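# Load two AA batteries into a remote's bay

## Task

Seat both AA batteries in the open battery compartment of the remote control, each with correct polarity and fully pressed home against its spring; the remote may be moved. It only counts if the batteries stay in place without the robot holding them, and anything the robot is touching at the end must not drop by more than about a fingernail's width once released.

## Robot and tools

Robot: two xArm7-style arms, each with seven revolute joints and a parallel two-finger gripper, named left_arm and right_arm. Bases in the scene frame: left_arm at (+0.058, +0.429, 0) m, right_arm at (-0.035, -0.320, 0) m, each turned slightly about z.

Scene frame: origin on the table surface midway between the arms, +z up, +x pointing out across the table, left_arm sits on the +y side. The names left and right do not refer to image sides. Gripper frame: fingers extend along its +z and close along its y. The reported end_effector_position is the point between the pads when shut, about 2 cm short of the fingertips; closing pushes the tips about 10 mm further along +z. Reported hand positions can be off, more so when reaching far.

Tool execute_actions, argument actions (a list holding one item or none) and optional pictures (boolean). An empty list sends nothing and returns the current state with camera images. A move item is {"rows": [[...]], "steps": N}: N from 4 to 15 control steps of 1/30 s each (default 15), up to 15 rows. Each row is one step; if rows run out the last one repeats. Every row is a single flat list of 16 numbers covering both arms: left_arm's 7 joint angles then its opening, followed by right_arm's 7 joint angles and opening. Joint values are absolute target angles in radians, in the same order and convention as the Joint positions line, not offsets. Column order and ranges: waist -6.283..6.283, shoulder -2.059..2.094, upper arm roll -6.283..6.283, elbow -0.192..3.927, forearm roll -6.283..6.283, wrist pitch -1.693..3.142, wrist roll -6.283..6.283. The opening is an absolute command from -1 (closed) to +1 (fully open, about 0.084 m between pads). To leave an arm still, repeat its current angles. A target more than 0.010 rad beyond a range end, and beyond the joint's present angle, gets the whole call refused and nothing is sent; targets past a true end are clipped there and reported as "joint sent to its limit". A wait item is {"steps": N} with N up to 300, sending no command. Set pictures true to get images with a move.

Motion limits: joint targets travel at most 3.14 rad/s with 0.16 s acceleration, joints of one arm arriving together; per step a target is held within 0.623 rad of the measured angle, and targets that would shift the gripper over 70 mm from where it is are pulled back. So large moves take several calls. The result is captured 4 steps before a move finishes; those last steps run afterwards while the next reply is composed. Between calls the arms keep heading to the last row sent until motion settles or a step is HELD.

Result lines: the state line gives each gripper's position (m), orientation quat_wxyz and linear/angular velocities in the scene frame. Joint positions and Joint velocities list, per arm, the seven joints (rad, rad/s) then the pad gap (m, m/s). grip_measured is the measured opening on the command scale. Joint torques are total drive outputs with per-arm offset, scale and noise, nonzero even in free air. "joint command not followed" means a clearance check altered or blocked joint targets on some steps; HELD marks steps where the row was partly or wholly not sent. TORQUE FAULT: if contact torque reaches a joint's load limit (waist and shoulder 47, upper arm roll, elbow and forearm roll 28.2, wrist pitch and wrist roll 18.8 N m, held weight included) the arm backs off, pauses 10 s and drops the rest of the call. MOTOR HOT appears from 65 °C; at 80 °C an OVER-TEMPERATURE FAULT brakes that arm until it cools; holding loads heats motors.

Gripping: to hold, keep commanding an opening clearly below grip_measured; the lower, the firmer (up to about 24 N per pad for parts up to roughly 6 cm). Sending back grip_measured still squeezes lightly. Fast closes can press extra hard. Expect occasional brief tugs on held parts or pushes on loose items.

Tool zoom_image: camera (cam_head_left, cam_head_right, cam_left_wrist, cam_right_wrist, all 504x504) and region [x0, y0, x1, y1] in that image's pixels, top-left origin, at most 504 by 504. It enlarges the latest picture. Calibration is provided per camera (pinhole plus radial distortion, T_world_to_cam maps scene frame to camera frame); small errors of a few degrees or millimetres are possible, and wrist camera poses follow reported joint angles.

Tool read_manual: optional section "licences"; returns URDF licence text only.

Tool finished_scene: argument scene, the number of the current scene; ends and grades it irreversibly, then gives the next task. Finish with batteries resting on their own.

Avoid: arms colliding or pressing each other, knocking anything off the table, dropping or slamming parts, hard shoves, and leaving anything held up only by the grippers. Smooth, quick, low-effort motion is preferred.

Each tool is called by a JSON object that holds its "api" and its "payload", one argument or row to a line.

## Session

{"api": "execute_actions", "payload": {
  "actions": []
}}

Scene clock: 0.00 s of 5800.00 s.
left_arm: end_effector_position=(+0.5771, +0.5255, +0.1687) grip_measured=+1.00 end_effector_quat_wxyz=(+0.105, -0.281, +0.892, -0.339) end_effector_velocity=(-0.000, +0.001, -0.000) end_effector_angular_velocity=(-0.001, +0.001, +0.002) | right_arm: end_effector_position=(+0.3580, -0.3814, +0.2469) grip_measured=+1.00 end_effector_quat_wxyz=(-0.001, +0.997, -0.078, -0.004) end_effector_velocity=(+0.000, +0.000, +0.000) end_effector_angular_velocity=(+0.000, -0.001, +0.000)
Joint positions: left_arm=[ 0.005  0.229  0.503  1.068 -1.023  1.035 -2.669  0.084] | right_arm=[-0.002 -0.248 -0.001  0.914  0.001  1.17  -0.001  0.084]
Joint velocities: left_arm=[ 0.001 -0.     0.    -0.001 -0.     0.    -0.    -0.   ] | right_arm=[ 0.001 -0.    -0.     0.     0.     0.     0.    -0.   ]
Joint torques (N m, as the arm reports them, + toward a larger angle): no reading
Motor temperatures (°C, as the motors report them): left_arm=[35 35 39 35 40 35 39] | right_arm=[36 38 38 39 40 40 42]
camera_calibration (this result's frames):
cam_left_wrist: T_world_to_cam=[[-0.437969, 0.610862, -0.659569, 0.0740551], [0.820852, 0.570908, -0.0163171, -0.700636], [0.366586, -0.548555, -0.751467, 0.334131], [0, 0, 0, 1]] pos_world=[0.485064, 0.53805, 0.288501]
cam_right_wrist: T_world_to_cam=[[-0.169871, -0.985366, 0.0140633, -0.288118], [-0.985462, 0.169812, -0.0052456, 0.485869], [0.00278071, -0.0147499, -0.999887, 0.373283], [0, 0, 0, 1]] pos_world=[0.428825, -0.360902, 0.379841]

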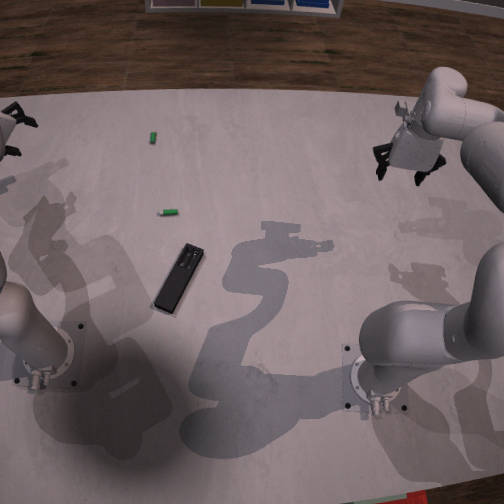

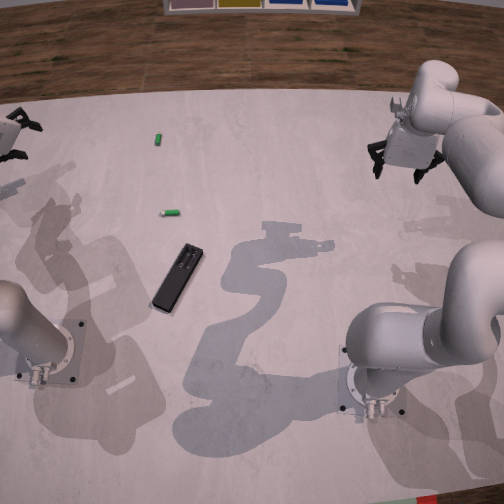

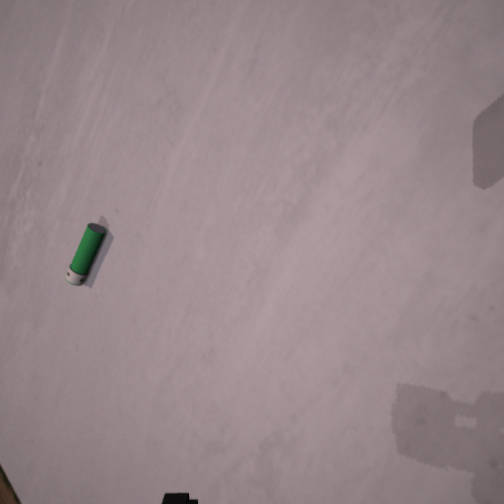

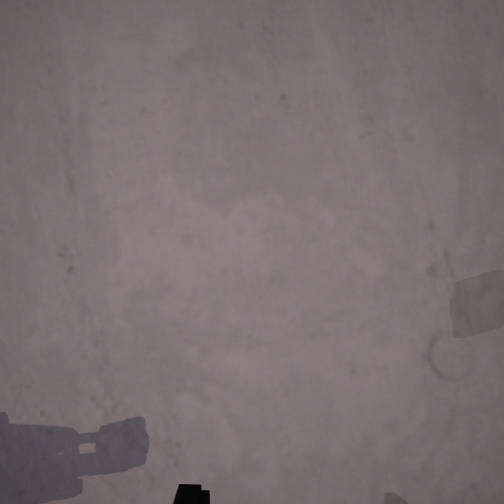

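{"api": "zoom_image", "payload": {
  "camera": "cam_head_left",
  "region": [120, 110, 240, 330]
}}

{"api": "zoom_image", "payload": {
  "camera": "cam_head_right",
  "region": [120, 110, 240, 330]
}}

{"api": "zoom_image", "payload": {
  "camera": "cam_head_left",
  "region": [160, 230, 220, 290]
}}

Region (120, 110, 240, 330) of cam_head_left's 504x504 image, scaled by 2.291, with more detail than that image has; it fills the left 275 columns of this view, and the rest is white.

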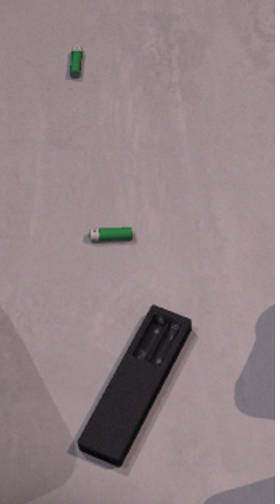

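Region (120, 110, 240, 330) of cam_head_right's 504x504 image, scaled by 2.291, with more detail than that image has; it fills the left 275 columns of this view, and the rest is white.

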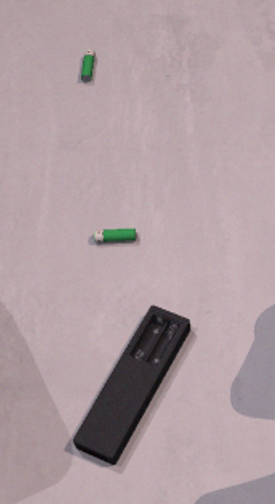

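Region (160, 230, 220, 290) of cam_head_left's 504x504 image, scaled by 8.400, with more detail than that image has.

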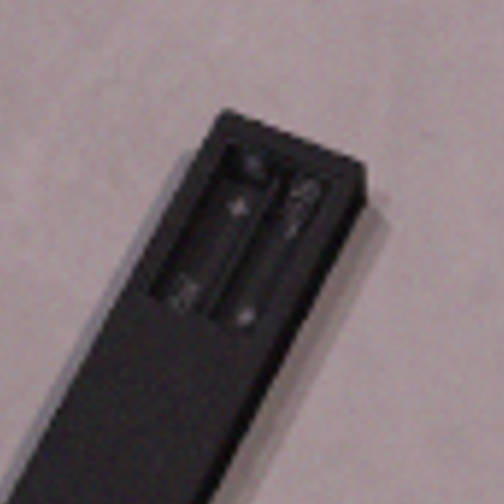

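{"api": "execute_actions", "payload": {
  "actions": [
    {"rows":[[-0.2995,0.9305,0,2.138,0,1.0875,-3.38,0.2,1.321,0.282,0,1.1173,0,0.8353,-1.524,1]],"steps":15}
  ]
}}

{"api": "execute_actions", "payload": {
  "actions": [
    {"steps":20}
  ],
  "pictures": true
}}

Scene clock: 8.33 s of 5800.00 s.
left_arm: end_effector_position=(+0.6227, +0.3849, +0.0990) grip_measured=+0.19 end_effector_quat_wxyz=(-0.037, -0.159, +0.960, -0.227) end_effector_velocity=(+0.144, -0.468, -0.191) end_effector_angular_velocity=(+0.854, +0.466, -1.180) | right_arm: end_effector_position=(+0.4136, -0.2382, +0.1934) grip_measured=+1.00 end_effector_quat_wxyz=(-0.000, +0.967, +0.256, -0.003) end_effector_velocity=(+0.030, +0.557, -0.161) end_effector_angular_velocity=(+0.003, +0.016, +2.329)
Joint positions: left_arm=[-0.122  0.516  0.293  1.379 -0.711  1.057 -2.959  0.052] | right_arm=[ 0.334 -0.009 -0.001  1.006  0.001  1.02  -0.338  0.084]
Joint velocities: left_arm=[-0.425  0.969 -0.7    1.258  1.265  0.076 -0.96  -0.   ] | right_arm=[ 1.161  0.608  0.028  0.219  0.001 -0.373 -1.14  -0.   ]
Joint torques (N m, as the arm reports them, + toward a larger angle): left_arm=[ -1.96 -23.38   2.45  11.53   0.45  -0.2    0.21] | right_arm=[  1.17 -19.54  -0.03  11.67   0.47  -1.76  -0.25]
Motor temperatures (°C, as the motors report them): left_arm=[36 35 40 36 40 35 39] | right_arm=[36 38 38 40 40 40 42]
Steps of this call (steps 1 to 90: nothing new was sent; then 4.97 s passed at rest; steps 91 to 101: the first 11 steps of this action). Readings (joint positions):
91: left_arm=[0.005 0.230 0.503 1.068 -1.022 1.035 -2.669] | right_arm=[-0.001 -0.248 -0.001 0.915 0.001 1.170 -0.001]
92: left_arm=[0.003 0.235 0.500 1.074 -1.015 1.035 -2.677] | right_arm=[0.005 -0.243 -0.003 0.917 0.001 1.166 -0.009]
94: left_arm=[-0.016 0.287 0.469 1.131 -0.959 1.038 -2.733] | right_arm=[0.061 -0.195 -0.011 0.940 0.000 1.133 -0.070]
98: left_arm=[-0.080 0.418 0.361 1.263 -0.829 1.049 -2.861] | right_arm=[0.218 -0.076 -0.002 0.981 0.001 1.061 -0.224]
101: the state above

Scene clock: 9.00 s of 5800.00 s.
left_arm: end_effector_position=(+0.7367, +0.1922, +0.1098) grip_measured=+0.19 end_effector_quat_wxyz=(+0.057, +0.049, +0.997, -0.016) end_effector_velocity=(+0.024, +0.066, +0.001) end_effector_angular_velocity=(+0.042, -0.016, +0.088) | right_arm: end_effector_position=(+0.2691, +0.0810, +0.1291) grip_measured=+1.00 end_effector_quat_wxyz=(-0.000, +0.502, +0.865, -0.000) end_effector_velocity=(-0.386, +0.350, -0.078) end_effector_angular_velocity=(+0.003, -0.001, +2.511)
Joint positions: left_arm=[-0.296  0.929  0.004  2.136 -0.001  1.088 -3.38   0.052] | right_arm=[ 1.073  0.221  0.     1.094  0.     0.874 -1.168  0.084]
Joint velocities: left_arm=[ 0.059  0.001  0.048  0.003  0.008  0.001 -0.003  0.   ] | right_arm=[ 1.032  0.252 -0.001  0.096  0.    -0.16  -1.48   0.   ]
Joint torques (N m, as the arm reports them, + toward a larger angle): left_arm=[ -8.45 -28.15  -2.54  11.65   0.33  -0.9    0.11] | right_arm=[ -0.12 -20.83  -0.08  10.93   0.54  -1.63  -0.58]
Motor temperatures (°C, as the motors report them): left_arm=[36 35 40 36 40 35 39] | right_arm=[36 38 38 40 40 40 42]
Kept back: nothing.
Steps of this call (steps 1 to 4: the last 4 steps of your previous action; steps 5 to 20: the robot went on to your last target). Readings (joint positions):
1: left_arm=[-0.136 0.549 0.269 1.422 -0.668 1.059 -2.991] | right_arm=[0.372 0.011 -0.000 1.013 0.001 1.007 -0.376]
2: left_arm=[-0.150 0.580 0.247 1.468 -0.621 1.062 -3.022] | right_arm=[0.411 0.029 -0.000 1.020 0.001 0.996 -0.414]
4: left_arm=[-0.176 0.642 0.203 1.569 -0.520 1.066 -3.084] | right_arm=[0.487 0.061 0.000 1.032 0.000 0.976 -0.491]
8: left_arm=[-0.224 0.752 0.125 1.789 -0.319 1.074 -3.198] | right_arm=[0.640 0.114 0.001 1.052 0.000 0.942 -0.643]
20: the state above
camera_calibration (this result's frames):
cam_left_wrist: T_world_to_cam=[[0.0896067, 0.995737, -0.0218563, -0.223922], [0.990737, -0.0868658, 0.104373, -0.654373], [0.10203, -0.0310063, -0.994298, 0.170621], [0, 0, 0, 1]] pos_world=[0.650968, 0.171415, 0.233053]
cam_right_wrist: T_world_to_cam=[[0.875918, 0.482246, 0.014339, -0.246258], [0.482418, -0.875845, -0.0129904, 0.00981686], [0.00629419, 0.0182959, -0.999813, 0.258938], [0, 0, 0, 1]] pos_world=[0.209336, 0.122618, 0.262548]

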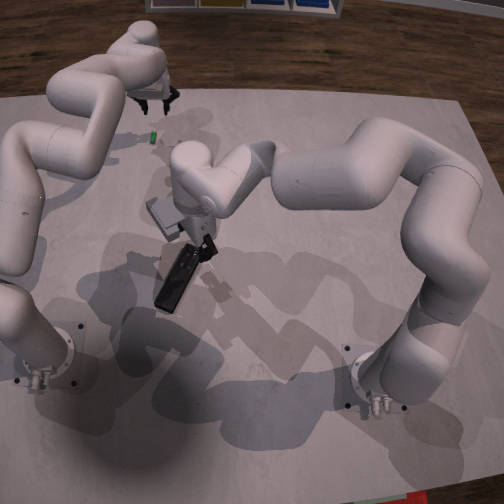

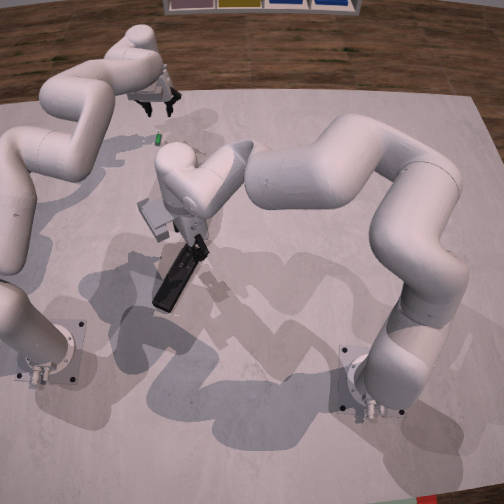

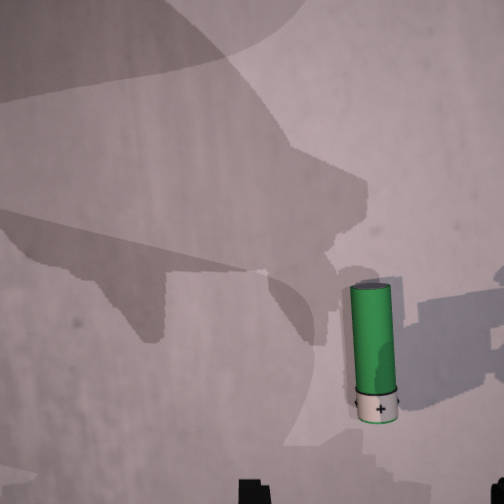

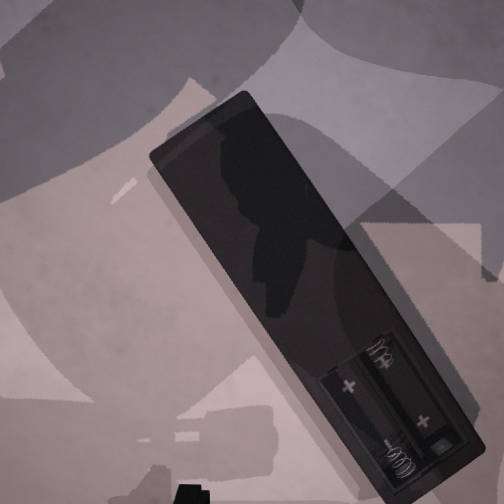

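{"api": "execute_actions", "payload": {
  "actions": [
    {"rows":[[-0.29,0.93,0,2.08,0,1.03,-3.40,0.2,1.305,0.33,0,1.12,0,0.79,-1.524,1],[-0.285,0.93,0,2.02,0,0.97,-3.42,0.1,1.305,0.35,0,1.122,0,0.77,-1.524,1],[-0.28,0.9259,0,1.9691,0,0.9232,-3.432,0.0,1.305,0.3773,0,1.1243,0,0.747,-1.524,1],[-0.28,0.9259,0,1.9691,0,0.9232,-3.432,0.0,1.305,0.3773,0,1.1243,0,0.747,-1.524,1]],"steps":15}
  ],
  "pictures": true
}}

Scene clock: 10.57 s of 5800.00 s.
left_arm: end_effector_position=(+0.7262, +0.2068, +0.0512) grip_measured=-0.01 end_effector_quat_wxyz=(+0.054, +0.015, +0.998, -0.017) end_effector_velocity=(+0.062, -0.063, +0.141) end_effector_angular_velocity=(-0.115, -0.258, -0.047) | right_arm: end_effector_position=(+0.1766, +0.1578, +0.0704) grip_measured=+1.00 end_effector_quat_wxyz=(+0.000, +0.230, +0.973, +0.001) end_effector_velocity=(+0.007, +0.032, +0.040) end_effector_angular_velocity=(+0.094, -0.039, +0.012)
Joint positions: left_arm=[-0.279  0.93   0.001  1.967  0.     0.924 -3.432  0.044] | right_arm=[ 1.305  0.377  0.001  1.125  0.     0.747 -1.524  0.084]
Joint velocities: left_arm=[-0.03  -0.115 -0.033  0.128 -0.001 -0.038 -0.002  0.   ] | right_arm=[ 0.005 -0.044  0.007  0.044 -0.    -0.014  0.     0.   ]
Joint torques (N m, as the arm reports them, + toward a larger angle): left_arm=[ -1.23 -27.21   0.17  10.72   0.52  -0.88   0.02] | right_arm=[ -0.46 -19.16  -1.37   9.3    0.46  -1.35  -0.37]
Motor temperatures (°C, as the motors report them): left_arm=[36 35 40 36 40 35 39] | right_arm=[36 39 38 40 40 40 42]
Steps of this call (steps 1 to 30: the robot went on to your last target; steps 31 to 36: nothing new was sent; steps 37 to 47: the first 11 steps of this action). Readings (joint positions):
37: left_arm=[-0.299 0.930 -0.000 2.138 0.000 1.087 -3.380] | right_arm=[1.321 0.282 -0.000 1.117 -0.000 0.835 -1.524]
38: left_arm=[-0.299 0.930 -0.000 2.132 -0.000 1.079 -3.383] | right_arm=[1.319 0.287 0.001 1.119 0.000 0.828 -1.524]
40: left_arm=[-0.292 0.923 -0.002 2.077 -0.000 1.016 -3.403] | right_arm=[1.309 0.330 0.001 1.126 0.000 0.783 -1.524]
44: left_arm=[-0.278 0.935 0.003 1.962 0.000 0.931 -3.430] | right_arm=[1.304 0.383 -0.001 1.118 -0.000 0.750 -1.524]
47: the state above
camera_calibration (this result's frames):
cam_left_wrist: T_world_to_cam=[[0.0229475, 0.999349, -0.0278237, -0.190877], [0.995104, -0.020156, 0.0967594, -0.653112], [0.0961356, -0.0299079, -0.994919, 0.118003], [0, 0, 0, 1]] pos_world=[0.64295, 0.181118, 0.175287]
cam_right_wrist: T_world_to_cam=[[0.461647, 0.886915, 0.0162153, -0.192243], [0.887053, -0.461475, -0.0133606, -0.0158503], [-0.00436673, 0.0205517, -0.999779, 0.200931], [0, 0, 0, 1]] pos_world=[0.103686, 0.159059, 0.203792]

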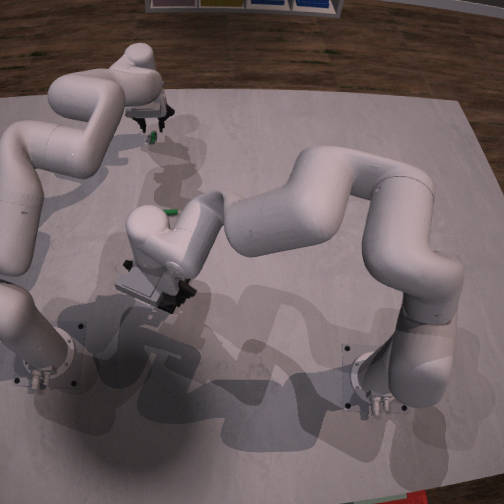

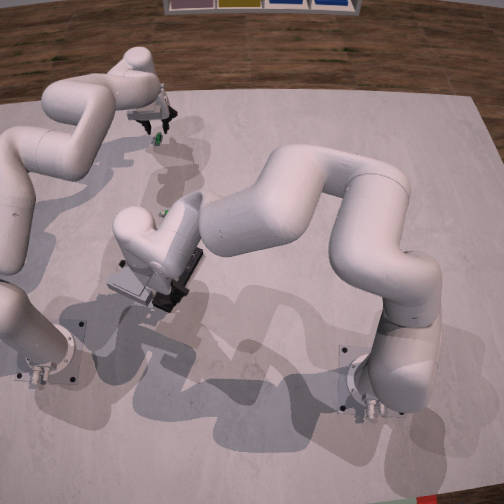

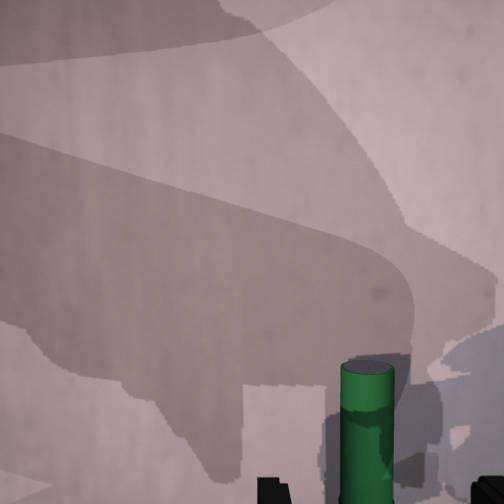

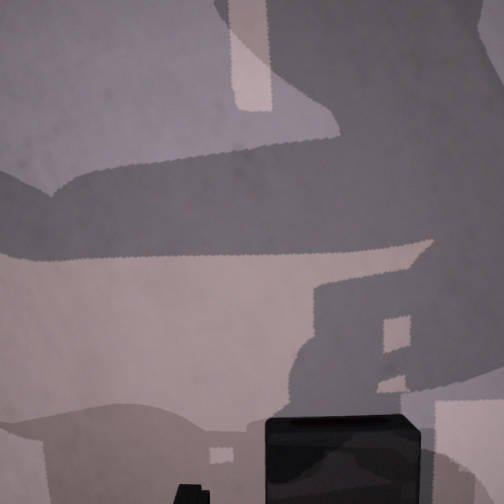

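{"api": "execute_actions", "payload": {
  "actions": [
    {"rows":[[-0.28,0.94,0,1.967,0,0.907,-3.432,-0.05,1.309,0.40,0,1.115,0,0.715,-1.532,0.9],[-0.28,0.955,0,1.965,0,0.89,-3.432,-0.1,1.3134,0.425,0,1.105,0,0.68,-1.54,0.8],[-0.28,0.965,0,1.964,0,0.879,-3.432,-0.15,1.3134,0.445,0,1.098,0,0.653,-1.54,0.7],[-0.28,0.9713,0,1.9638,0,0.8725,-3.432,-0.2,1.3134,0.4595,0,1.0943,0,0.6348,-1.54,0.6],[-0.28,0.9713,0,1.9638,0,0.8725,-3.432,-0.2,1.3134,0.4595,0,1.0943,0,0.6348,-1.54,0.5],[-0.28,0.9713,0,1.9638,0,0.8725,-3.432,-0.2,1.3134,0.4595,0,1.0943,0,0.6348,-1.54,0.4],[-0.28,0.9713,0,1.9638,0,0.8725,-3.432,-0.2,1.3134,0.4595,0,1.0943,0,0.6348,-1.54,0.35]],"steps":15}
  ],
  "pictures": true
}}

Scene clock: 11.70 s of 5800.00 s.
left_arm: end_effector_position=(+0.7277, +0.2052, +0.0259) grip_measured=-0.21 end_effector_quat_wxyz=(+0.057, +0.016, +0.998, -0.018) end_effector_velocity=(+0.009, -0.006, +0.026) end_effector_angular_velocity=(-0.012, -0.033, -0.002) | right_arm: end_effector_position=(+0.1713, +0.1554, +0.0248) grip_measured=+0.34 end_effector_quat_wxyz=(-0.000, +0.219, +0.976, -0.000) end_effector_velocity=(+0.027, +0.042, +0.052) end_effector_angular_velocity=(+0.128, -0.060, -0.013)
Joint positions: left_arm=[-0.28   0.971 -0.     1.964 -0.     0.872 -3.432  0.035] | right_arm=[ 1.313  0.46  -0.     1.094  0.     0.635 -1.54   0.059]
Joint velocities: left_arm=[-0.002 -0.026 -0.002  0.019  0.001  0.01  -0.001  0.   ] | right_arm=[-0.005 -0.056 -0.01   0.064 -0.    -0.022 -0.     0.   ]
Joint torques (N m, as the arm reports them, + toward a larger angle): left_arm=[ -1.34 -24.72   0.13   9.59   0.76  -0.85   0.17] | right_arm=[  0.83 -21.13  -0.11   9.11   0.39  -1.58  -0.36]
Motor temperatures (°C, as the motors report them): left_arm=[36 35 40 37 40 35 39] | right_arm=[36 39 38 40 40 40 42]
Steps of this call (steps 1 to 4: the last 4 steps of your previous action; steps 5 to 15: the robot went on to your last target; steps 16 to 23: nothing new was sent; steps 24 to 34: the first 11 steps of this action). Readings (joint positions):
24: left_arm=[-0.280 0.926 -0.000 1.969 -0.000 0.923 -3.432] | right_arm=[1.305 0.377 -0.000 1.124 -0.000 0.747 -1.524]
25: left_arm=[-0.280 0.929 -0.000 1.970 0.000 0.917 -3.432] | right_arm=[1.306 0.381 -0.000 1.123 0.000 0.739 -1.526]
27: left_arm=[-0.280 0.947 -0.000 1.970 0.000 0.892 -3.432] | right_arm=[1.310 0.410 -0.001 1.115 0.000 0.693 -1.535]
31: left_arm=[-0.280 0.970 -0.000 1.966 0.000 0.873 -3.432] | right_arm=[1.314 0.465 0.001 1.088 -0.000 0.640 -1.540]
34: the state above
camera_calibration (this result's frames):
cam_left_wrist: T_world_to_cam=[[0.0243693, 0.999234, -0.0306255, -0.190859], [0.994405, -0.0210792, 0.103507, -0.65165], [0.102782, -0.0329765, -0.994157, 0.0884274], [0, 0, 0, 1]] pos_world=[0.643567, 0.179892, 0.149516]
cam_right_wrist: T_world_to_cam=[[0.44077, 0.897504, 0.0144301, -0.184913], [0.897605, -0.44061, -0.0129873, -0.0179989], [-0.00529813, 0.018677, -0.999812, 0.15583], [0, 0, 0, 1]] pos_world=[0.0984855, 0.155119, 0.158236]

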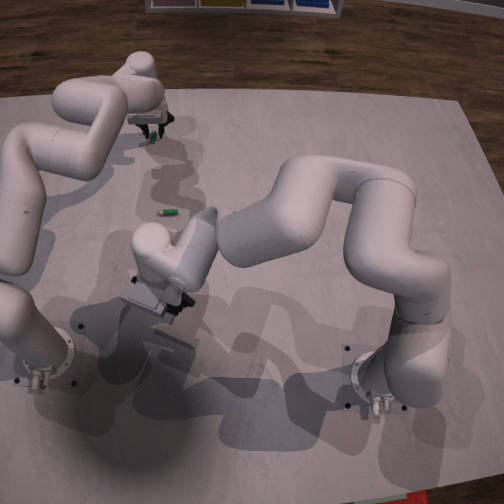

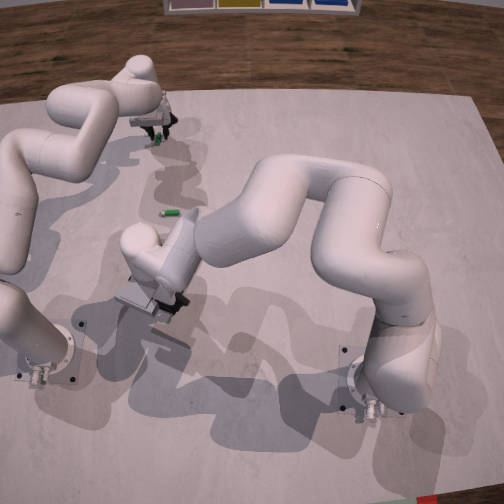

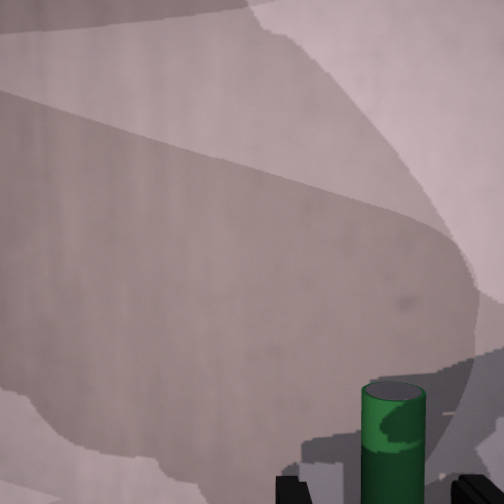

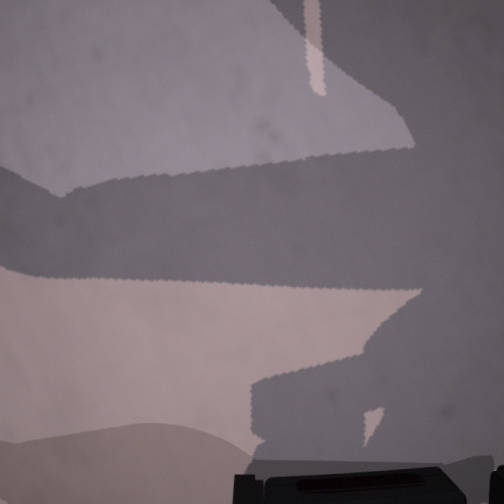

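{"api": "execute_actions", "payload": {
  "actions": [
    {"rows":[[-0.28,0.9713,0,1.9638,0,0.8725,-3.432,-0.3,1.3134,0.4595,0,1.0943,0,0.6348,-1.54,0.28],[-0.28,0.9713,0,1.9638,0,0.8725,-3.432,-0.4,1.3134,0.4595,0,1.0943,0,0.6348,-1.54,0.21],[-0.28,0.9713,0,1.9638,0,0.8725,-3.432,-0.5,1.3134,0.4595,0,1.0943,0,0.6348,-1.54,0.14],[-0.28,0.9713,0,1.9638,0,0.8725,-3.432,-0.57,1.3134,0.4595,0,1.0943,0,0.6348,-1.54,0.07],[-0.28,0.9713,0,1.9638,0,0.8725,-3.432,-0.63,1.3134,0.4595,0,1.0943,0,0.6348,-1.54,0.0],[-0.28,0.9713,0,1.9638,0,0.8725,-3.432,-0.7,1.3134,0.4595,0,1.0943,0,0.6348,-1.54,-0.07],[-0.28,0.9713,0,1.9638,0,0.8725,-3.432,-0.77,1.3134,0.4595,0,1.0943,0,0.6348,-1.54,-0.15],[-0.28,0.9713,0,1.9638,0,0.8725,-3.432,-0.84,1.3134,0.4595,0,1.0943,0,0.6348,-1.54,-0.25],[-0.28,0.9713,0,1.9638,0,0.8725,-3.432,-0.9,1.3134,0.4595,0,1.0943,0,0.6348,-1.54,-0.35]],"steps":15}
  ],
  "pictures": true
}}

Scene clock: 12.37 s of 5800.00 s.
left_arm: end_effector_position=(+0.7279, +0.2053, +0.0262) grip_measured=-0.69 end_effector_quat_wxyz=(+0.057, +0.016, +0.998, -0.018) end_effector_velocity=(-0.001, -0.002, -0.000) end_effector_angular_velocity=(-0.001, +0.001, -0.002) | right_arm: end_effector_position=(+0.1713, +0.1556, +0.0251) grip_measured=+0.09 end_effector_quat_wxyz=(+0.000, +0.219, +0.976, +0.000) end_effector_velocity=(+0.000, +0.000, -0.000) end_effector_angular_velocity=(+0.000, +0.000, -0.001)
Joint positions: left_arm=[-0.28   0.971  0.     1.964  0.     0.872 -3.432  0.014] | right_arm=[ 1.313  0.459 -0.     1.094  0.     0.635 -1.54   0.048]
Joint velocities: left_arm=[-0.001  0.    -0.002 -0.     0.001 -0.    -0.    -0.   ] | right_arm=[-0.     0.001  0.     0.001  0.001  0.     0.001  0.   ]
Joint torques (N m, as the arm reports them, + toward a larger angle): left_arm=[ -3.55 -25.7   -1.11  10.15   0.53  -0.86   0.04] | right_arm=[  0.36 -22.66  -0.49   9.66   0.53  -1.63  -0.36]
Motor temperatures (°C, as the motors report them): left_arm=[36 35 40 37 40 35 39] | right_arm=[36 39 38 40 40 40 42]
Steps of this call (steps 1 to 4: the last 4 steps of your previous action; steps 5 to 9: the robot went on to your last target; steps 10 to 20: the first 11 steps of this action). Readings (joint positions):
10: left_arm=[-0.280 0.971 0.000 1.964 0.000 0.873 -3.432] | right_arm=[1.313 0.459 0.000 1.094 -0.000 0.635 -1.540]
11: left_arm=[-0.280 0.971 0.001 1.964 0.000 0.873 -3.432] | right_arm=[1.313 0.459 -0.000 1.094 0.000 0.635 -1.540]
13: left_arm=[-0.279 0.971 0.001 1.964 0.000 0.873 -3.432] | right_arm=[1.313 0.459 0.000 1.094 0.000 0.635 -1.540]
17: left_arm=[-0.279 0.971 0.001 1.964 0.000 0.873 -3.432] | right_arm=[1.313 0.459 -0.000 1.094 0.000 0.635 -1.540]
20: the state above
camera_calibration (this result's frames):
cam_left_wrist: T_world_to_cam=[[0.0241524, 0.999243, -0.0305126, -0.190894], [0.994364, -0.0208605, 0.103944, -0.651883], [0.103229, -0.0328511, -0.994115, 0.0883085], [0, 0, 0, 1]] pos_world=[0.643703, 0.180052, 0.149723]
cam_right_wrist: T_world_to_cam=[[0.440577, 0.897584, 0.0153365, -0.18513], [0.897701, -0.440411, -0.0130947, -0.0179219], [-0.00499928, 0.0195368, -0.999797, 0.155953], [0, 0, 0, 1]] pos_world=[0.0984324, 0.15523, 0.158526]

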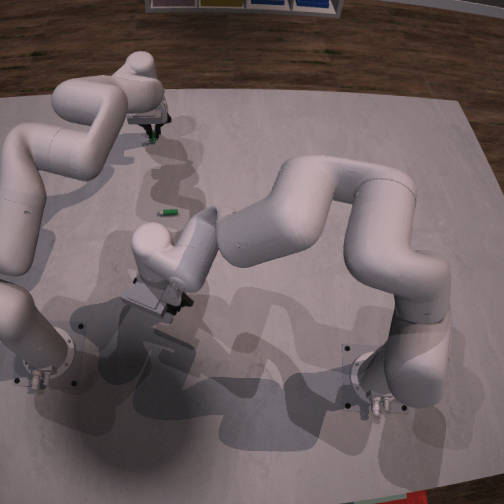

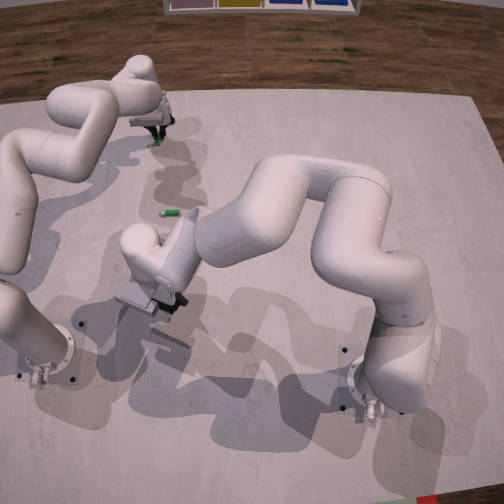

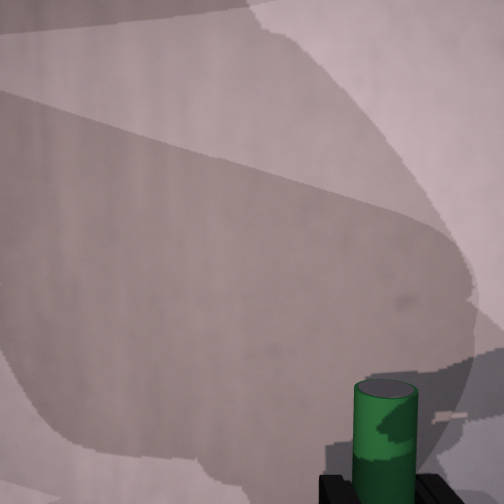

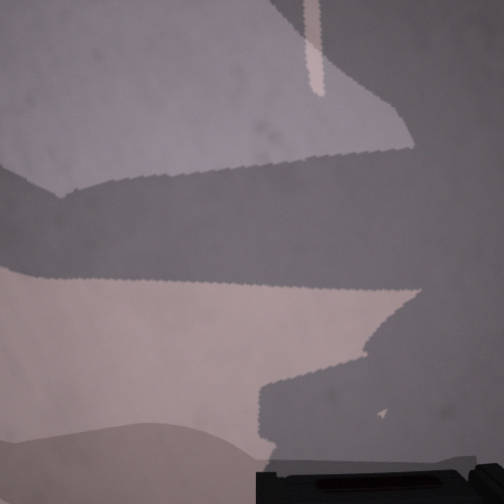

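{"api": "execute_actions", "payload": {
  "actions": [
    {"rows":[[-0.28,0.96,0,1.965,0,0.885,-3.432,-0.9,1.3134,0.445,0,1.096,0,0.651,-1.54,-0.35],[-0.28,0.945,0,1.967,0,0.902,-3.432,-0.9,1.3134,0.425,0,1.10,0,0.675,-1.54,-0.35],[-0.28,0.9259,0,1.9691,0,0.9232,-3.432,-0.9,1.3134,0.40,0,1.104,0,0.704,-1.54,-0.35],[-0.28,0.89,0,1.94,0,0.93,-3.432,-0.9,1.3134,0.375,0,1.108,0,0.733,-1.54,-0.35],[-0.28,0.84,0,1.88,0,0.92,-3.42,-0.9,1.3134,0.357,0,1.1106,0,0.7536,-1.6,-0.35],[-0.28,0.78,0,1.80,0,0.90,-3.40,-0.9,1.29,0.35,0,1.10,0,0.75,-1.75,-0.35],[-0.28,0.72,0,1.72,0,0.88,-3.38,-0.9,1.255,0.338,0,1.085,0,0.747,-1.95,-0.35],[-0.28,0.66,0,1.64,0,0.86,-3.36,-0.9,1.21,0.324,0,1.066,0,0.742,-2.2,-0.35],[-0.28,0.60,0,1.56,0,0.84,-3.34,-0.9,1.16,0.308,0,1.045,0,0.737,-2.45,-0.35],[-0.28,0.54,0,1.48,0,0.82,-3.32,-0.9,1.11,0.292,0,1.023,0,0.731,-2.7,-0.35],[-0.28,0.48,0,1.40,0,0.80,-3.30,-0.9,1.06,0.276,0,1.0,0,0.724,-2.95,-0.35],[-0.28,0.42,0,1.32,0,0.78,-3.28,-0.9,1.01,0.26,0,0.98,0,0.72,-3.2,-0.35],[-0.28,0.36,0,1.24,0,0.76,-3.26,-0.9,0.96,0.244,0,0.96,0,0.716,-3.45,-0.35],[-0.28,0.31,0,1.18,0,0.75,-3.26,-0.9,0.91,0.228,0,0.938,0,0.71,-3.7,-0.35],[-0.28,0.2865,0,1.1532,0,0.7467,-3.26,-0.9,0.86,0.212,0,0.916,0,0.704,-3.95,-0.35]],"steps":15}
  ]
}}

{"api": "execute_actions", "payload": {
  "actions": [
    {"rows":[[-0.28,0.2865,0,1.1532,0,0.7467,-3.26,-0.9,0.81,0.197,0,0.895,0,0.698,-4.2,-0.35],[-0.28,0.2865,0,1.1532,0,0.7467,-3.26,-0.9,0.77,0.184,0,0.876,0,0.692,-4.4,-0.35],[-0.28,0.2865,0,1.1532,0,0.7467,-3.26,-0.9,0.735,0.173,0,0.862,0,0.689,-4.57,-0.35],[-0.28,0.2865,0,1.1532,0,0.7467,-3.26,-0.9,0.7134,0.1668,0,0.8536,0,0.6868,-4.672,-0.35]],"steps":15}
  ],
  "pictures": true
}}

Scene clock: 13.67 s of 5800.00 s.
left_arm: end_effector_position=(+0.6834, +0.2198, +0.0999) grip_measured=-0.69 end_effector_quat_wxyz=(+0.059, +0.047, +0.997, -0.017) end_effector_velocity=(-0.382, +0.130, +0.145) end_effector_angular_velocity=(+0.091, +0.047, -0.561) | right_arm: end_effector_position=(+0.1833, +0.1501, +0.0805) grip_measured=+0.09 end_effector_quat_wxyz=(+0.002, +0.084, +0.996, +0.007) end_effector_velocity=(+0.189, -0.189, -0.010) end_effector_angular_velocity=(-0.095, +0.014, +2.258)
Joint positions: left_arm=[-0.28   0.676 -0.     1.667 -0.     0.867 -3.369  0.014] | right_arm=[ 1.284  0.339  0.004  1.098  0.     0.745 -1.838  0.048]
Joint velocities: left_arm=[ 0.001 -1.586  0.003 -2.202 -0.001 -0.542  0.569 -0.   ] | right_arm=[-0.53  -0.186  0.044 -0.287 -0.001 -0.005 -2.746  0.   ]
Joint torques (N m, as the arm reports them, + toward a larger angle): left_arm=[ -2.42 -25.8   -0.23  10.31   0.46  -0.88   0.08] | right_arm=[-15.93 -24.01  -8.74  10.06   0.33  -1.67  -0.18]
Motor temperatures (°C, as the motors report them): left_arm=[36 35 40 37 40 35 39] | right_arm=[36 39 38 40 40 40 42]
Steps of this call (steps 1 to 4: the last 4 steps of your previous action; steps 5 to 15: the robot went on to your last target; steps 16 to 28: nothing new was sent; steps 29 to 39: the first 11 steps of this action). Readings (joint positions):
29: left_arm=[-0.280 0.971 0.000 1.964 0.000 0.873 -3.432] | right_arm=[1.313 0.459 -0.000 1.094 -0.000 0.635 -1.540]
30: left_arm=[-0.280 0.968 -0.000 1.963 -0.000 0.878 -3.432] | right_arm=[1.313 0.456 0.000 1.094 0.000 0.641 -1.540]
32: left_arm=[-0.281 0.951 -0.001 1.960 -0.000 0.903 -3.432] | right_arm=[1.313 0.432 0.000 1.095 0.000 0.674 -1.540]
36: left_arm=[-0.281 0.826 -0.001 1.866 -0.000 0.913 -3.419] | right_arm=[1.311 0.358 0.001 1.112 0.000 0.740 -1.606]
39: the state above

Scene clock: 14.17 s of 5800.00 s.
left_arm: end_effector_position=(+0.5794, +0.2548, +0.1286) grip_measured=-0.69 end_effector_quat_wxyz=(+0.057, +0.101, +0.993, -0.013) end_effector_velocity=(+0.001, -0.001, +0.005) end_effector_angular_velocity=(-0.004, -0.010, -0.001) | right_arm: end_effector_position=(+0.3326, -0.0365, +0.0800) grip_measured=+0.09 end_effector_quat_wxyz=(+0.000, -0.207, +0.978, -0.000) end_effector_velocity=(+0.149, -0.335, +0.001) end_effector_angular_velocity=(-0.006, +0.006, +2.245)
Joint positions: left_arm=[-0.28   0.29   0.     1.154 -0.     0.747 -3.26   0.014] | right_arm=[ 0.811  0.197 -0.002  0.895 -0.     0.698 -2.901  0.048]
Joint velocities: left_arm=[-0.001 -0.009 -0.001  0.    -0.001 -0.002  0.     0.   ] | right_arm=[-0.761 -0.237 -0.007 -0.325  0.001 -0.08  -3.013 -0.   ]
Joint torques (N m, as the arm reports them, + toward a larger angle): left_arm=[ -1.83 -20.01   0.13  11.03   0.76  -1.04  -0.04] | right_arm=[  6.12 -19.01   2.45  10.81   0.47  -1.76  -0.4 ]
Motor temperatures (°C, as the motors report them): left_arm=[36 35 40 37 40 35 39] | right_arm=[36 39 38 40 40 40 42]
Steps of this call (steps 1 to 4: the last 4 steps of your previous action; steps 5 to 15: the first 11 steps of this action). Readings (joint positions):
5: left_arm=[-0.280 0.405 -0.000 1.304 -0.000 0.779 -3.282] | right_arm=[1.128 0.294 -0.003 1.031 -0.000 0.731 -2.187]
6: left_arm=[-0.280 0.356 -0.000 1.243 -0.000 0.767 -3.273] | right_arm=[1.095 0.285 -0.003 1.017 -0.000 0.728 -2.246]
8: left_arm=[-0.280 0.296 -0.000 1.170 -0.000 0.752 -3.263] | right_arm=[1.027 0.264 -0.001 0.987 -0.000 0.721 -2.363]
12: left_arm=[-0.280 0.289 0.000 1.155 -0.000 0.747 -3.260] | right_arm=[0.897 0.224 -0.003 0.932 -0.000 0.707 -2.627]
15: the state above
camera_calibration (this result's frames):
cam_left_wrist: T_world_to_cam=[[0.193501, 0.981048, -0.0101424, -0.32971], [0.975813, -0.191376, 0.105659, -0.459937], [0.101715, -0.0303421, -0.994351, 0.207299], [0, 0, 0, 1]] pos_world=[0.491526, 0.24173, 0.25138]
cam_right_wrist: T_world_to_cam=[[-0.390016, 0.92069, 0.0147341, 0.19253], [0.920644, 0.390199, -0.0126629, -0.223973], [-0.0174078, 0.00862608, -0.999811, 0.219079], [0, 0, 0, 1]] pos_world=[0.285103, -0.0917561, 0.213364]

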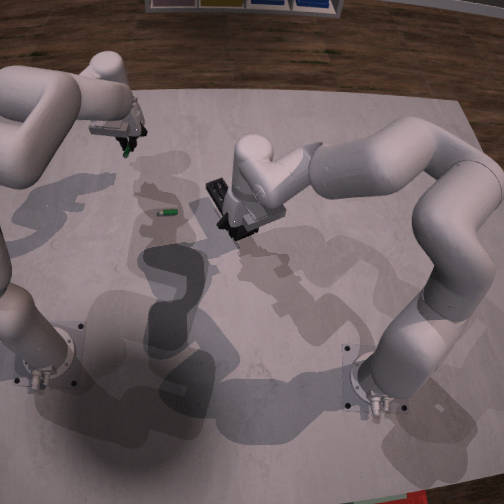

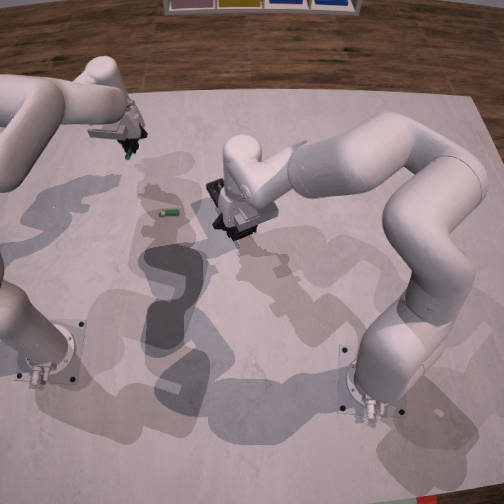

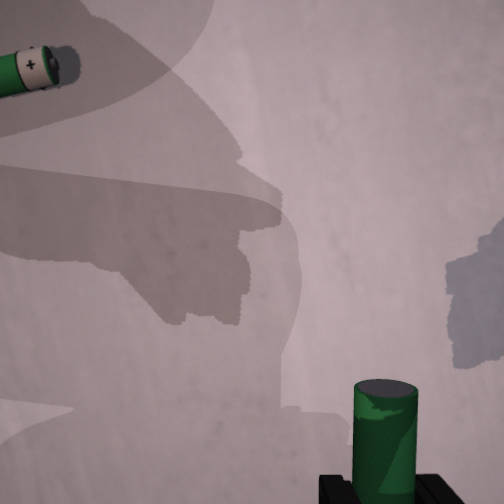

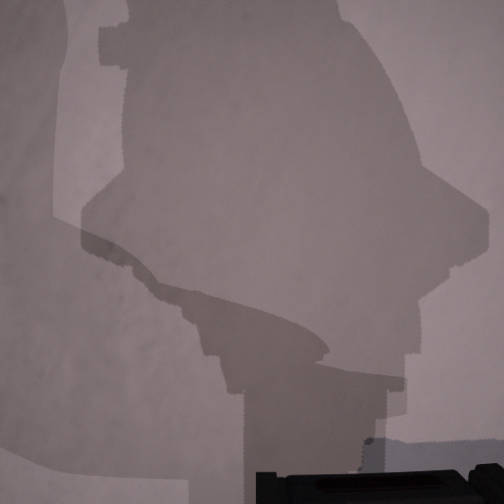

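{"api": "execute_actions", "payload": {
  "actions": [
    {"rows":[[-0.32,0.24,0,1.07,0,0.715,-3.25,-0.9,0.7134,0.1668,0,0.8536,0,0.6868,-4.672,-0.35],[-0.38,0.19,0,0.99,0,0.68,-3.24,-0.9,0.7134,0.18,0,0.851,0,0.671,-4.672,-0.35],[-0.45,0.14,0,0.91,0,0.65,-3.22,-0.9,0.7134,0.20,0,0.848,0,0.648,-4.672,-0.35],[-0.53,0.09,0,0.83,0,0.62,-3.21,-0.9,0.7134,0.22,0,0.845,0,0.625,-4.672,-0.35],[-0.61,0.05,0,0.76,0,0.59,-3.19,-0.9,0.7134,0.24,0,0.842,0,0.602,-4.672,-0.35],[-0.69,0.02,0,0.71,0,0.57,-3.18,-0.9,0.7134,0.26,0,0.839,0,0.579,-4.672,-0.35],[-0.77,0,0,0.68,0,0.56,-3.16,-0.9,0.7134,0.275,0,0.837,0,0.562,-4.672,-0.35],[-0.85,-0.0066,0,0.6654,0,0.552,-3.15,-0.9,0.7134,0.286,0,0.8355,0,0.5495,-4.672,-0.35],[-0.92,-0.0066,0,0.6654,0,0.552,-3.135,-0.9,0.7134,0.294,0,0.8347,0,0.5407,-4.672,-0.35],[-0.97,-0.0066,0,0.6654,0,0.552,-3.125,-0.9,0.7134,0.2989,0,0.8342,0,0.5353,-4.672,-0.35],[-0.993,-0.0066,0,0.6654,0,0.552,-3.122,-0.9,0.7134,0.2989,0,0.8342,0,0.5353,-4.672,-0.35]],"steps":15}
  ]
}}

{"api": "execute_actions", "payload": {
  "actions": [
    {"steps":8}
  ],
  "pictures": true
}}

Scene clock: 15.03 s of 5800.00 s.
left_arm: end_effector_position=(+0.4544, +0.1527, +0.1146) grip_measured=-0.69 end_effector_quat_wxyz=(+0.056, +0.269, +0.961, -0.019) end_effector_velocity=(-0.436, -0.387, -0.035) end_effector_angular_velocity=(+0.016, -0.020, -1.388) | right_arm: end_effector_position=(+0.3465, -0.0799, +0.0256) grip_measured=+0.09 end_effector_quat_wxyz=(+0.004, +0.865, -0.501, -0.002) end_effector_velocity=(-0.004, -0.003, -0.088) end_effector_angular_velocity=(-0.005, +0.006, +0.003)
Joint positions: left_arm=[-0.564  0.119 -0.001  0.874 -0.     0.637 -3.203  0.014] | right_arm=[ 0.714  0.294  0.     0.832 -0.     0.546 -4.671  0.048]
Joint velocities: left_arm=[-1.154 -0.337 -0.018 -0.558  0.001 -0.229  0.216 -0.   ] | right_arm=[-0.001  0.217 -0.    -0.023 -0.001 -0.232 -0.004 -0.   ]
Joint torques (N m, as the arm reports them, + toward a larger angle): left_arm=[ -3.59 -16.45  -0.32  10.44   0.65  -1.01   0.15] | right_arm=[  0.3  -25.52  -0.59  11.42   0.48  -1.46  -0.31]
Motor temperatures (°C, as the motors report them): left_arm=[36 35 40 37 40 35 39] | right_arm=[36 39 38 40 40 40 42]
Steps of this call (steps 1 to 4: the last 4 steps of your previous action; steps 5 to 15: the robot went on to your last target; steps 16 to 26: the first 11 steps of this action). Readings (joint positions):
16: left_arm=[-0.280 0.286 0.000 1.153 -0.000 0.747 -3.260] | right_arm=[0.715 0.167 0.001 0.854 -0.000 0.687 -4.537]
17: left_arm=[-0.283 0.283 0.001 1.147 0.000 0.743 -3.259] | right_arm=[0.714 0.167 0.001 0.854 -0.000 0.687 -4.598]
19: left_arm=[-0.313 0.248 0.008 1.087 0.000 0.717 -3.251] | right_arm=[0.714 0.178 0.000 0.853 -0.000 0.671 -4.656]
23: left_arm=[-0.453 0.160 -0.001 0.942 0.000 0.663 -3.224] | right_arm=[0.714 0.253 0.000 0.840 0.000 0.589 -4.671]
26: the state above

Scene clock: 15.30 s of 5800.00 s.
left_arm: end_effector_position=(+0.3252, +0.0734, +0.1043) grip_measured=-0.69 end_effector_quat_wxyz=(+0.054, +0.445, +0.894, -0.027) end_effector_velocity=(-0.523, -0.199, -0.044) end_effector_angular_velocity=(+0.015, -0.025, -1.438) | right_arm: end_effector_position=(+0.3492, -0.0784, +0.0254) grip_measured=+0.09 end_effector_quat_wxyz=(-0.000, +0.865, -0.501, +0.000) end_effector_velocity=(-0.003, -0.001, -0.002) end_effector_angular_velocity=(-0.004, +0.006, +0.004)
Joint positions: left_arm=[-0.882  0.027 -0.002  0.721 -0.     0.574 -3.143  0.014] | right_arm=[ 0.713  0.298 -0.     0.835  0.     0.535 -4.672  0.048]
Joint velocities: left_arm=[-1.221 -0.361  0.011 -0.599  0.    -0.241  0.23   0.   ] | right_arm=[ 0.001  0.003  0.    -0.004 -0.002  0.001 -0.001  0.   ]
Joint torques (N m, as the arm reports them, + toward a larger angle): left_arm=[ -0.94 -14.65   1.14   9.43   0.57  -1.18   0.12] | right_arm=[  0.38 -19.87  -0.44   9.29   0.42  -1.79  -0.4 ]
Motor temperatures (°C, as the motors report them): left_arm=[36 35 40 37 40 35 39] | right_arm=[36 39 38 40 40 40 42]
Kept back: nothing.
Steps of this call (steps 1 to 4: the last 4 steps of your previous action; steps 5 to 8: the robot went on to your last target). Readings (joint positions):
1: left_arm=[-0.603 0.108 -0.002 0.856 -0.000 0.629 -3.196] | right_arm=[0.714 0.298 0.000 0.832 -0.000 0.541 -4.671]
2: left_arm=[-0.642 0.097 -0.003 0.837 -0.000 0.622 -3.188] | right_arm=[0.714 0.299 0.000 0.834 0.000 0.537 -4.672]
4: left_arm=[-0.721 0.074 -0.003 0.800 -0.000 0.606 -3.174] | right_arm=[0.713 0.299 0.000 0.835 0.000 0.536 -4.672]
8: the state above
camera_calibration (this result's frames):
cam_left_wrist: T_world_to_cam=[[0.792241, 0.610198, 0.00341863, -0.271759], [0.60626, -0.787739, 0.109162, -0.0804306], [0.0693033, -0.0844098, -0.994018, 0.218039], [0, 0, 0, 1]] pos_world=[0.24895, 0.120873, 0.226444]
cam_right_wrist: T_world_to_cam=[[-0.875201, -0.483554, 0.0141086, 0.297724], [-0.483722, 0.875125, -0.0130262, 0.30487], [-0.00604794, -0.0182252, -0.999816, 0.159112], [0, 0, 0, 1]] pos_world=[0.409003, -0.119934, 0.158854]

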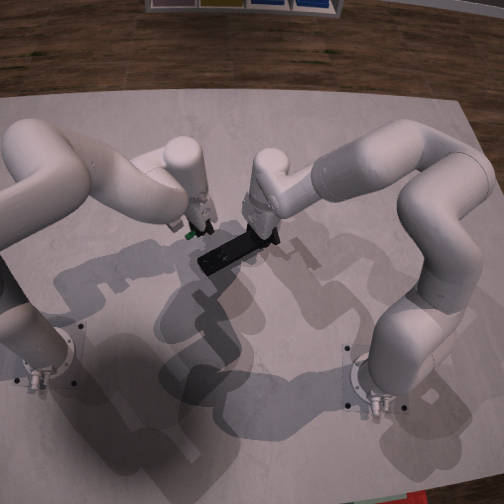

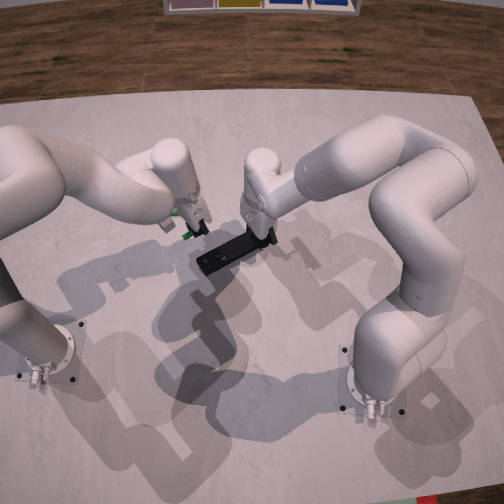

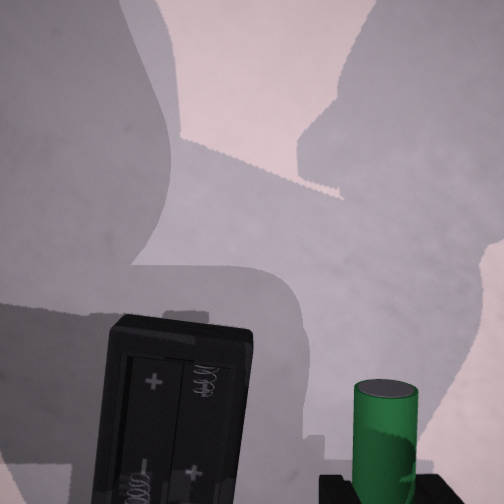

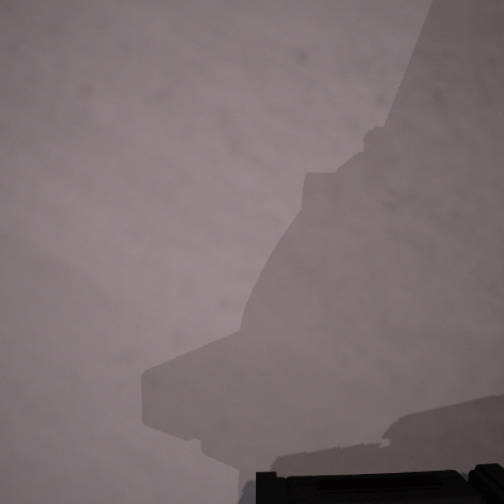

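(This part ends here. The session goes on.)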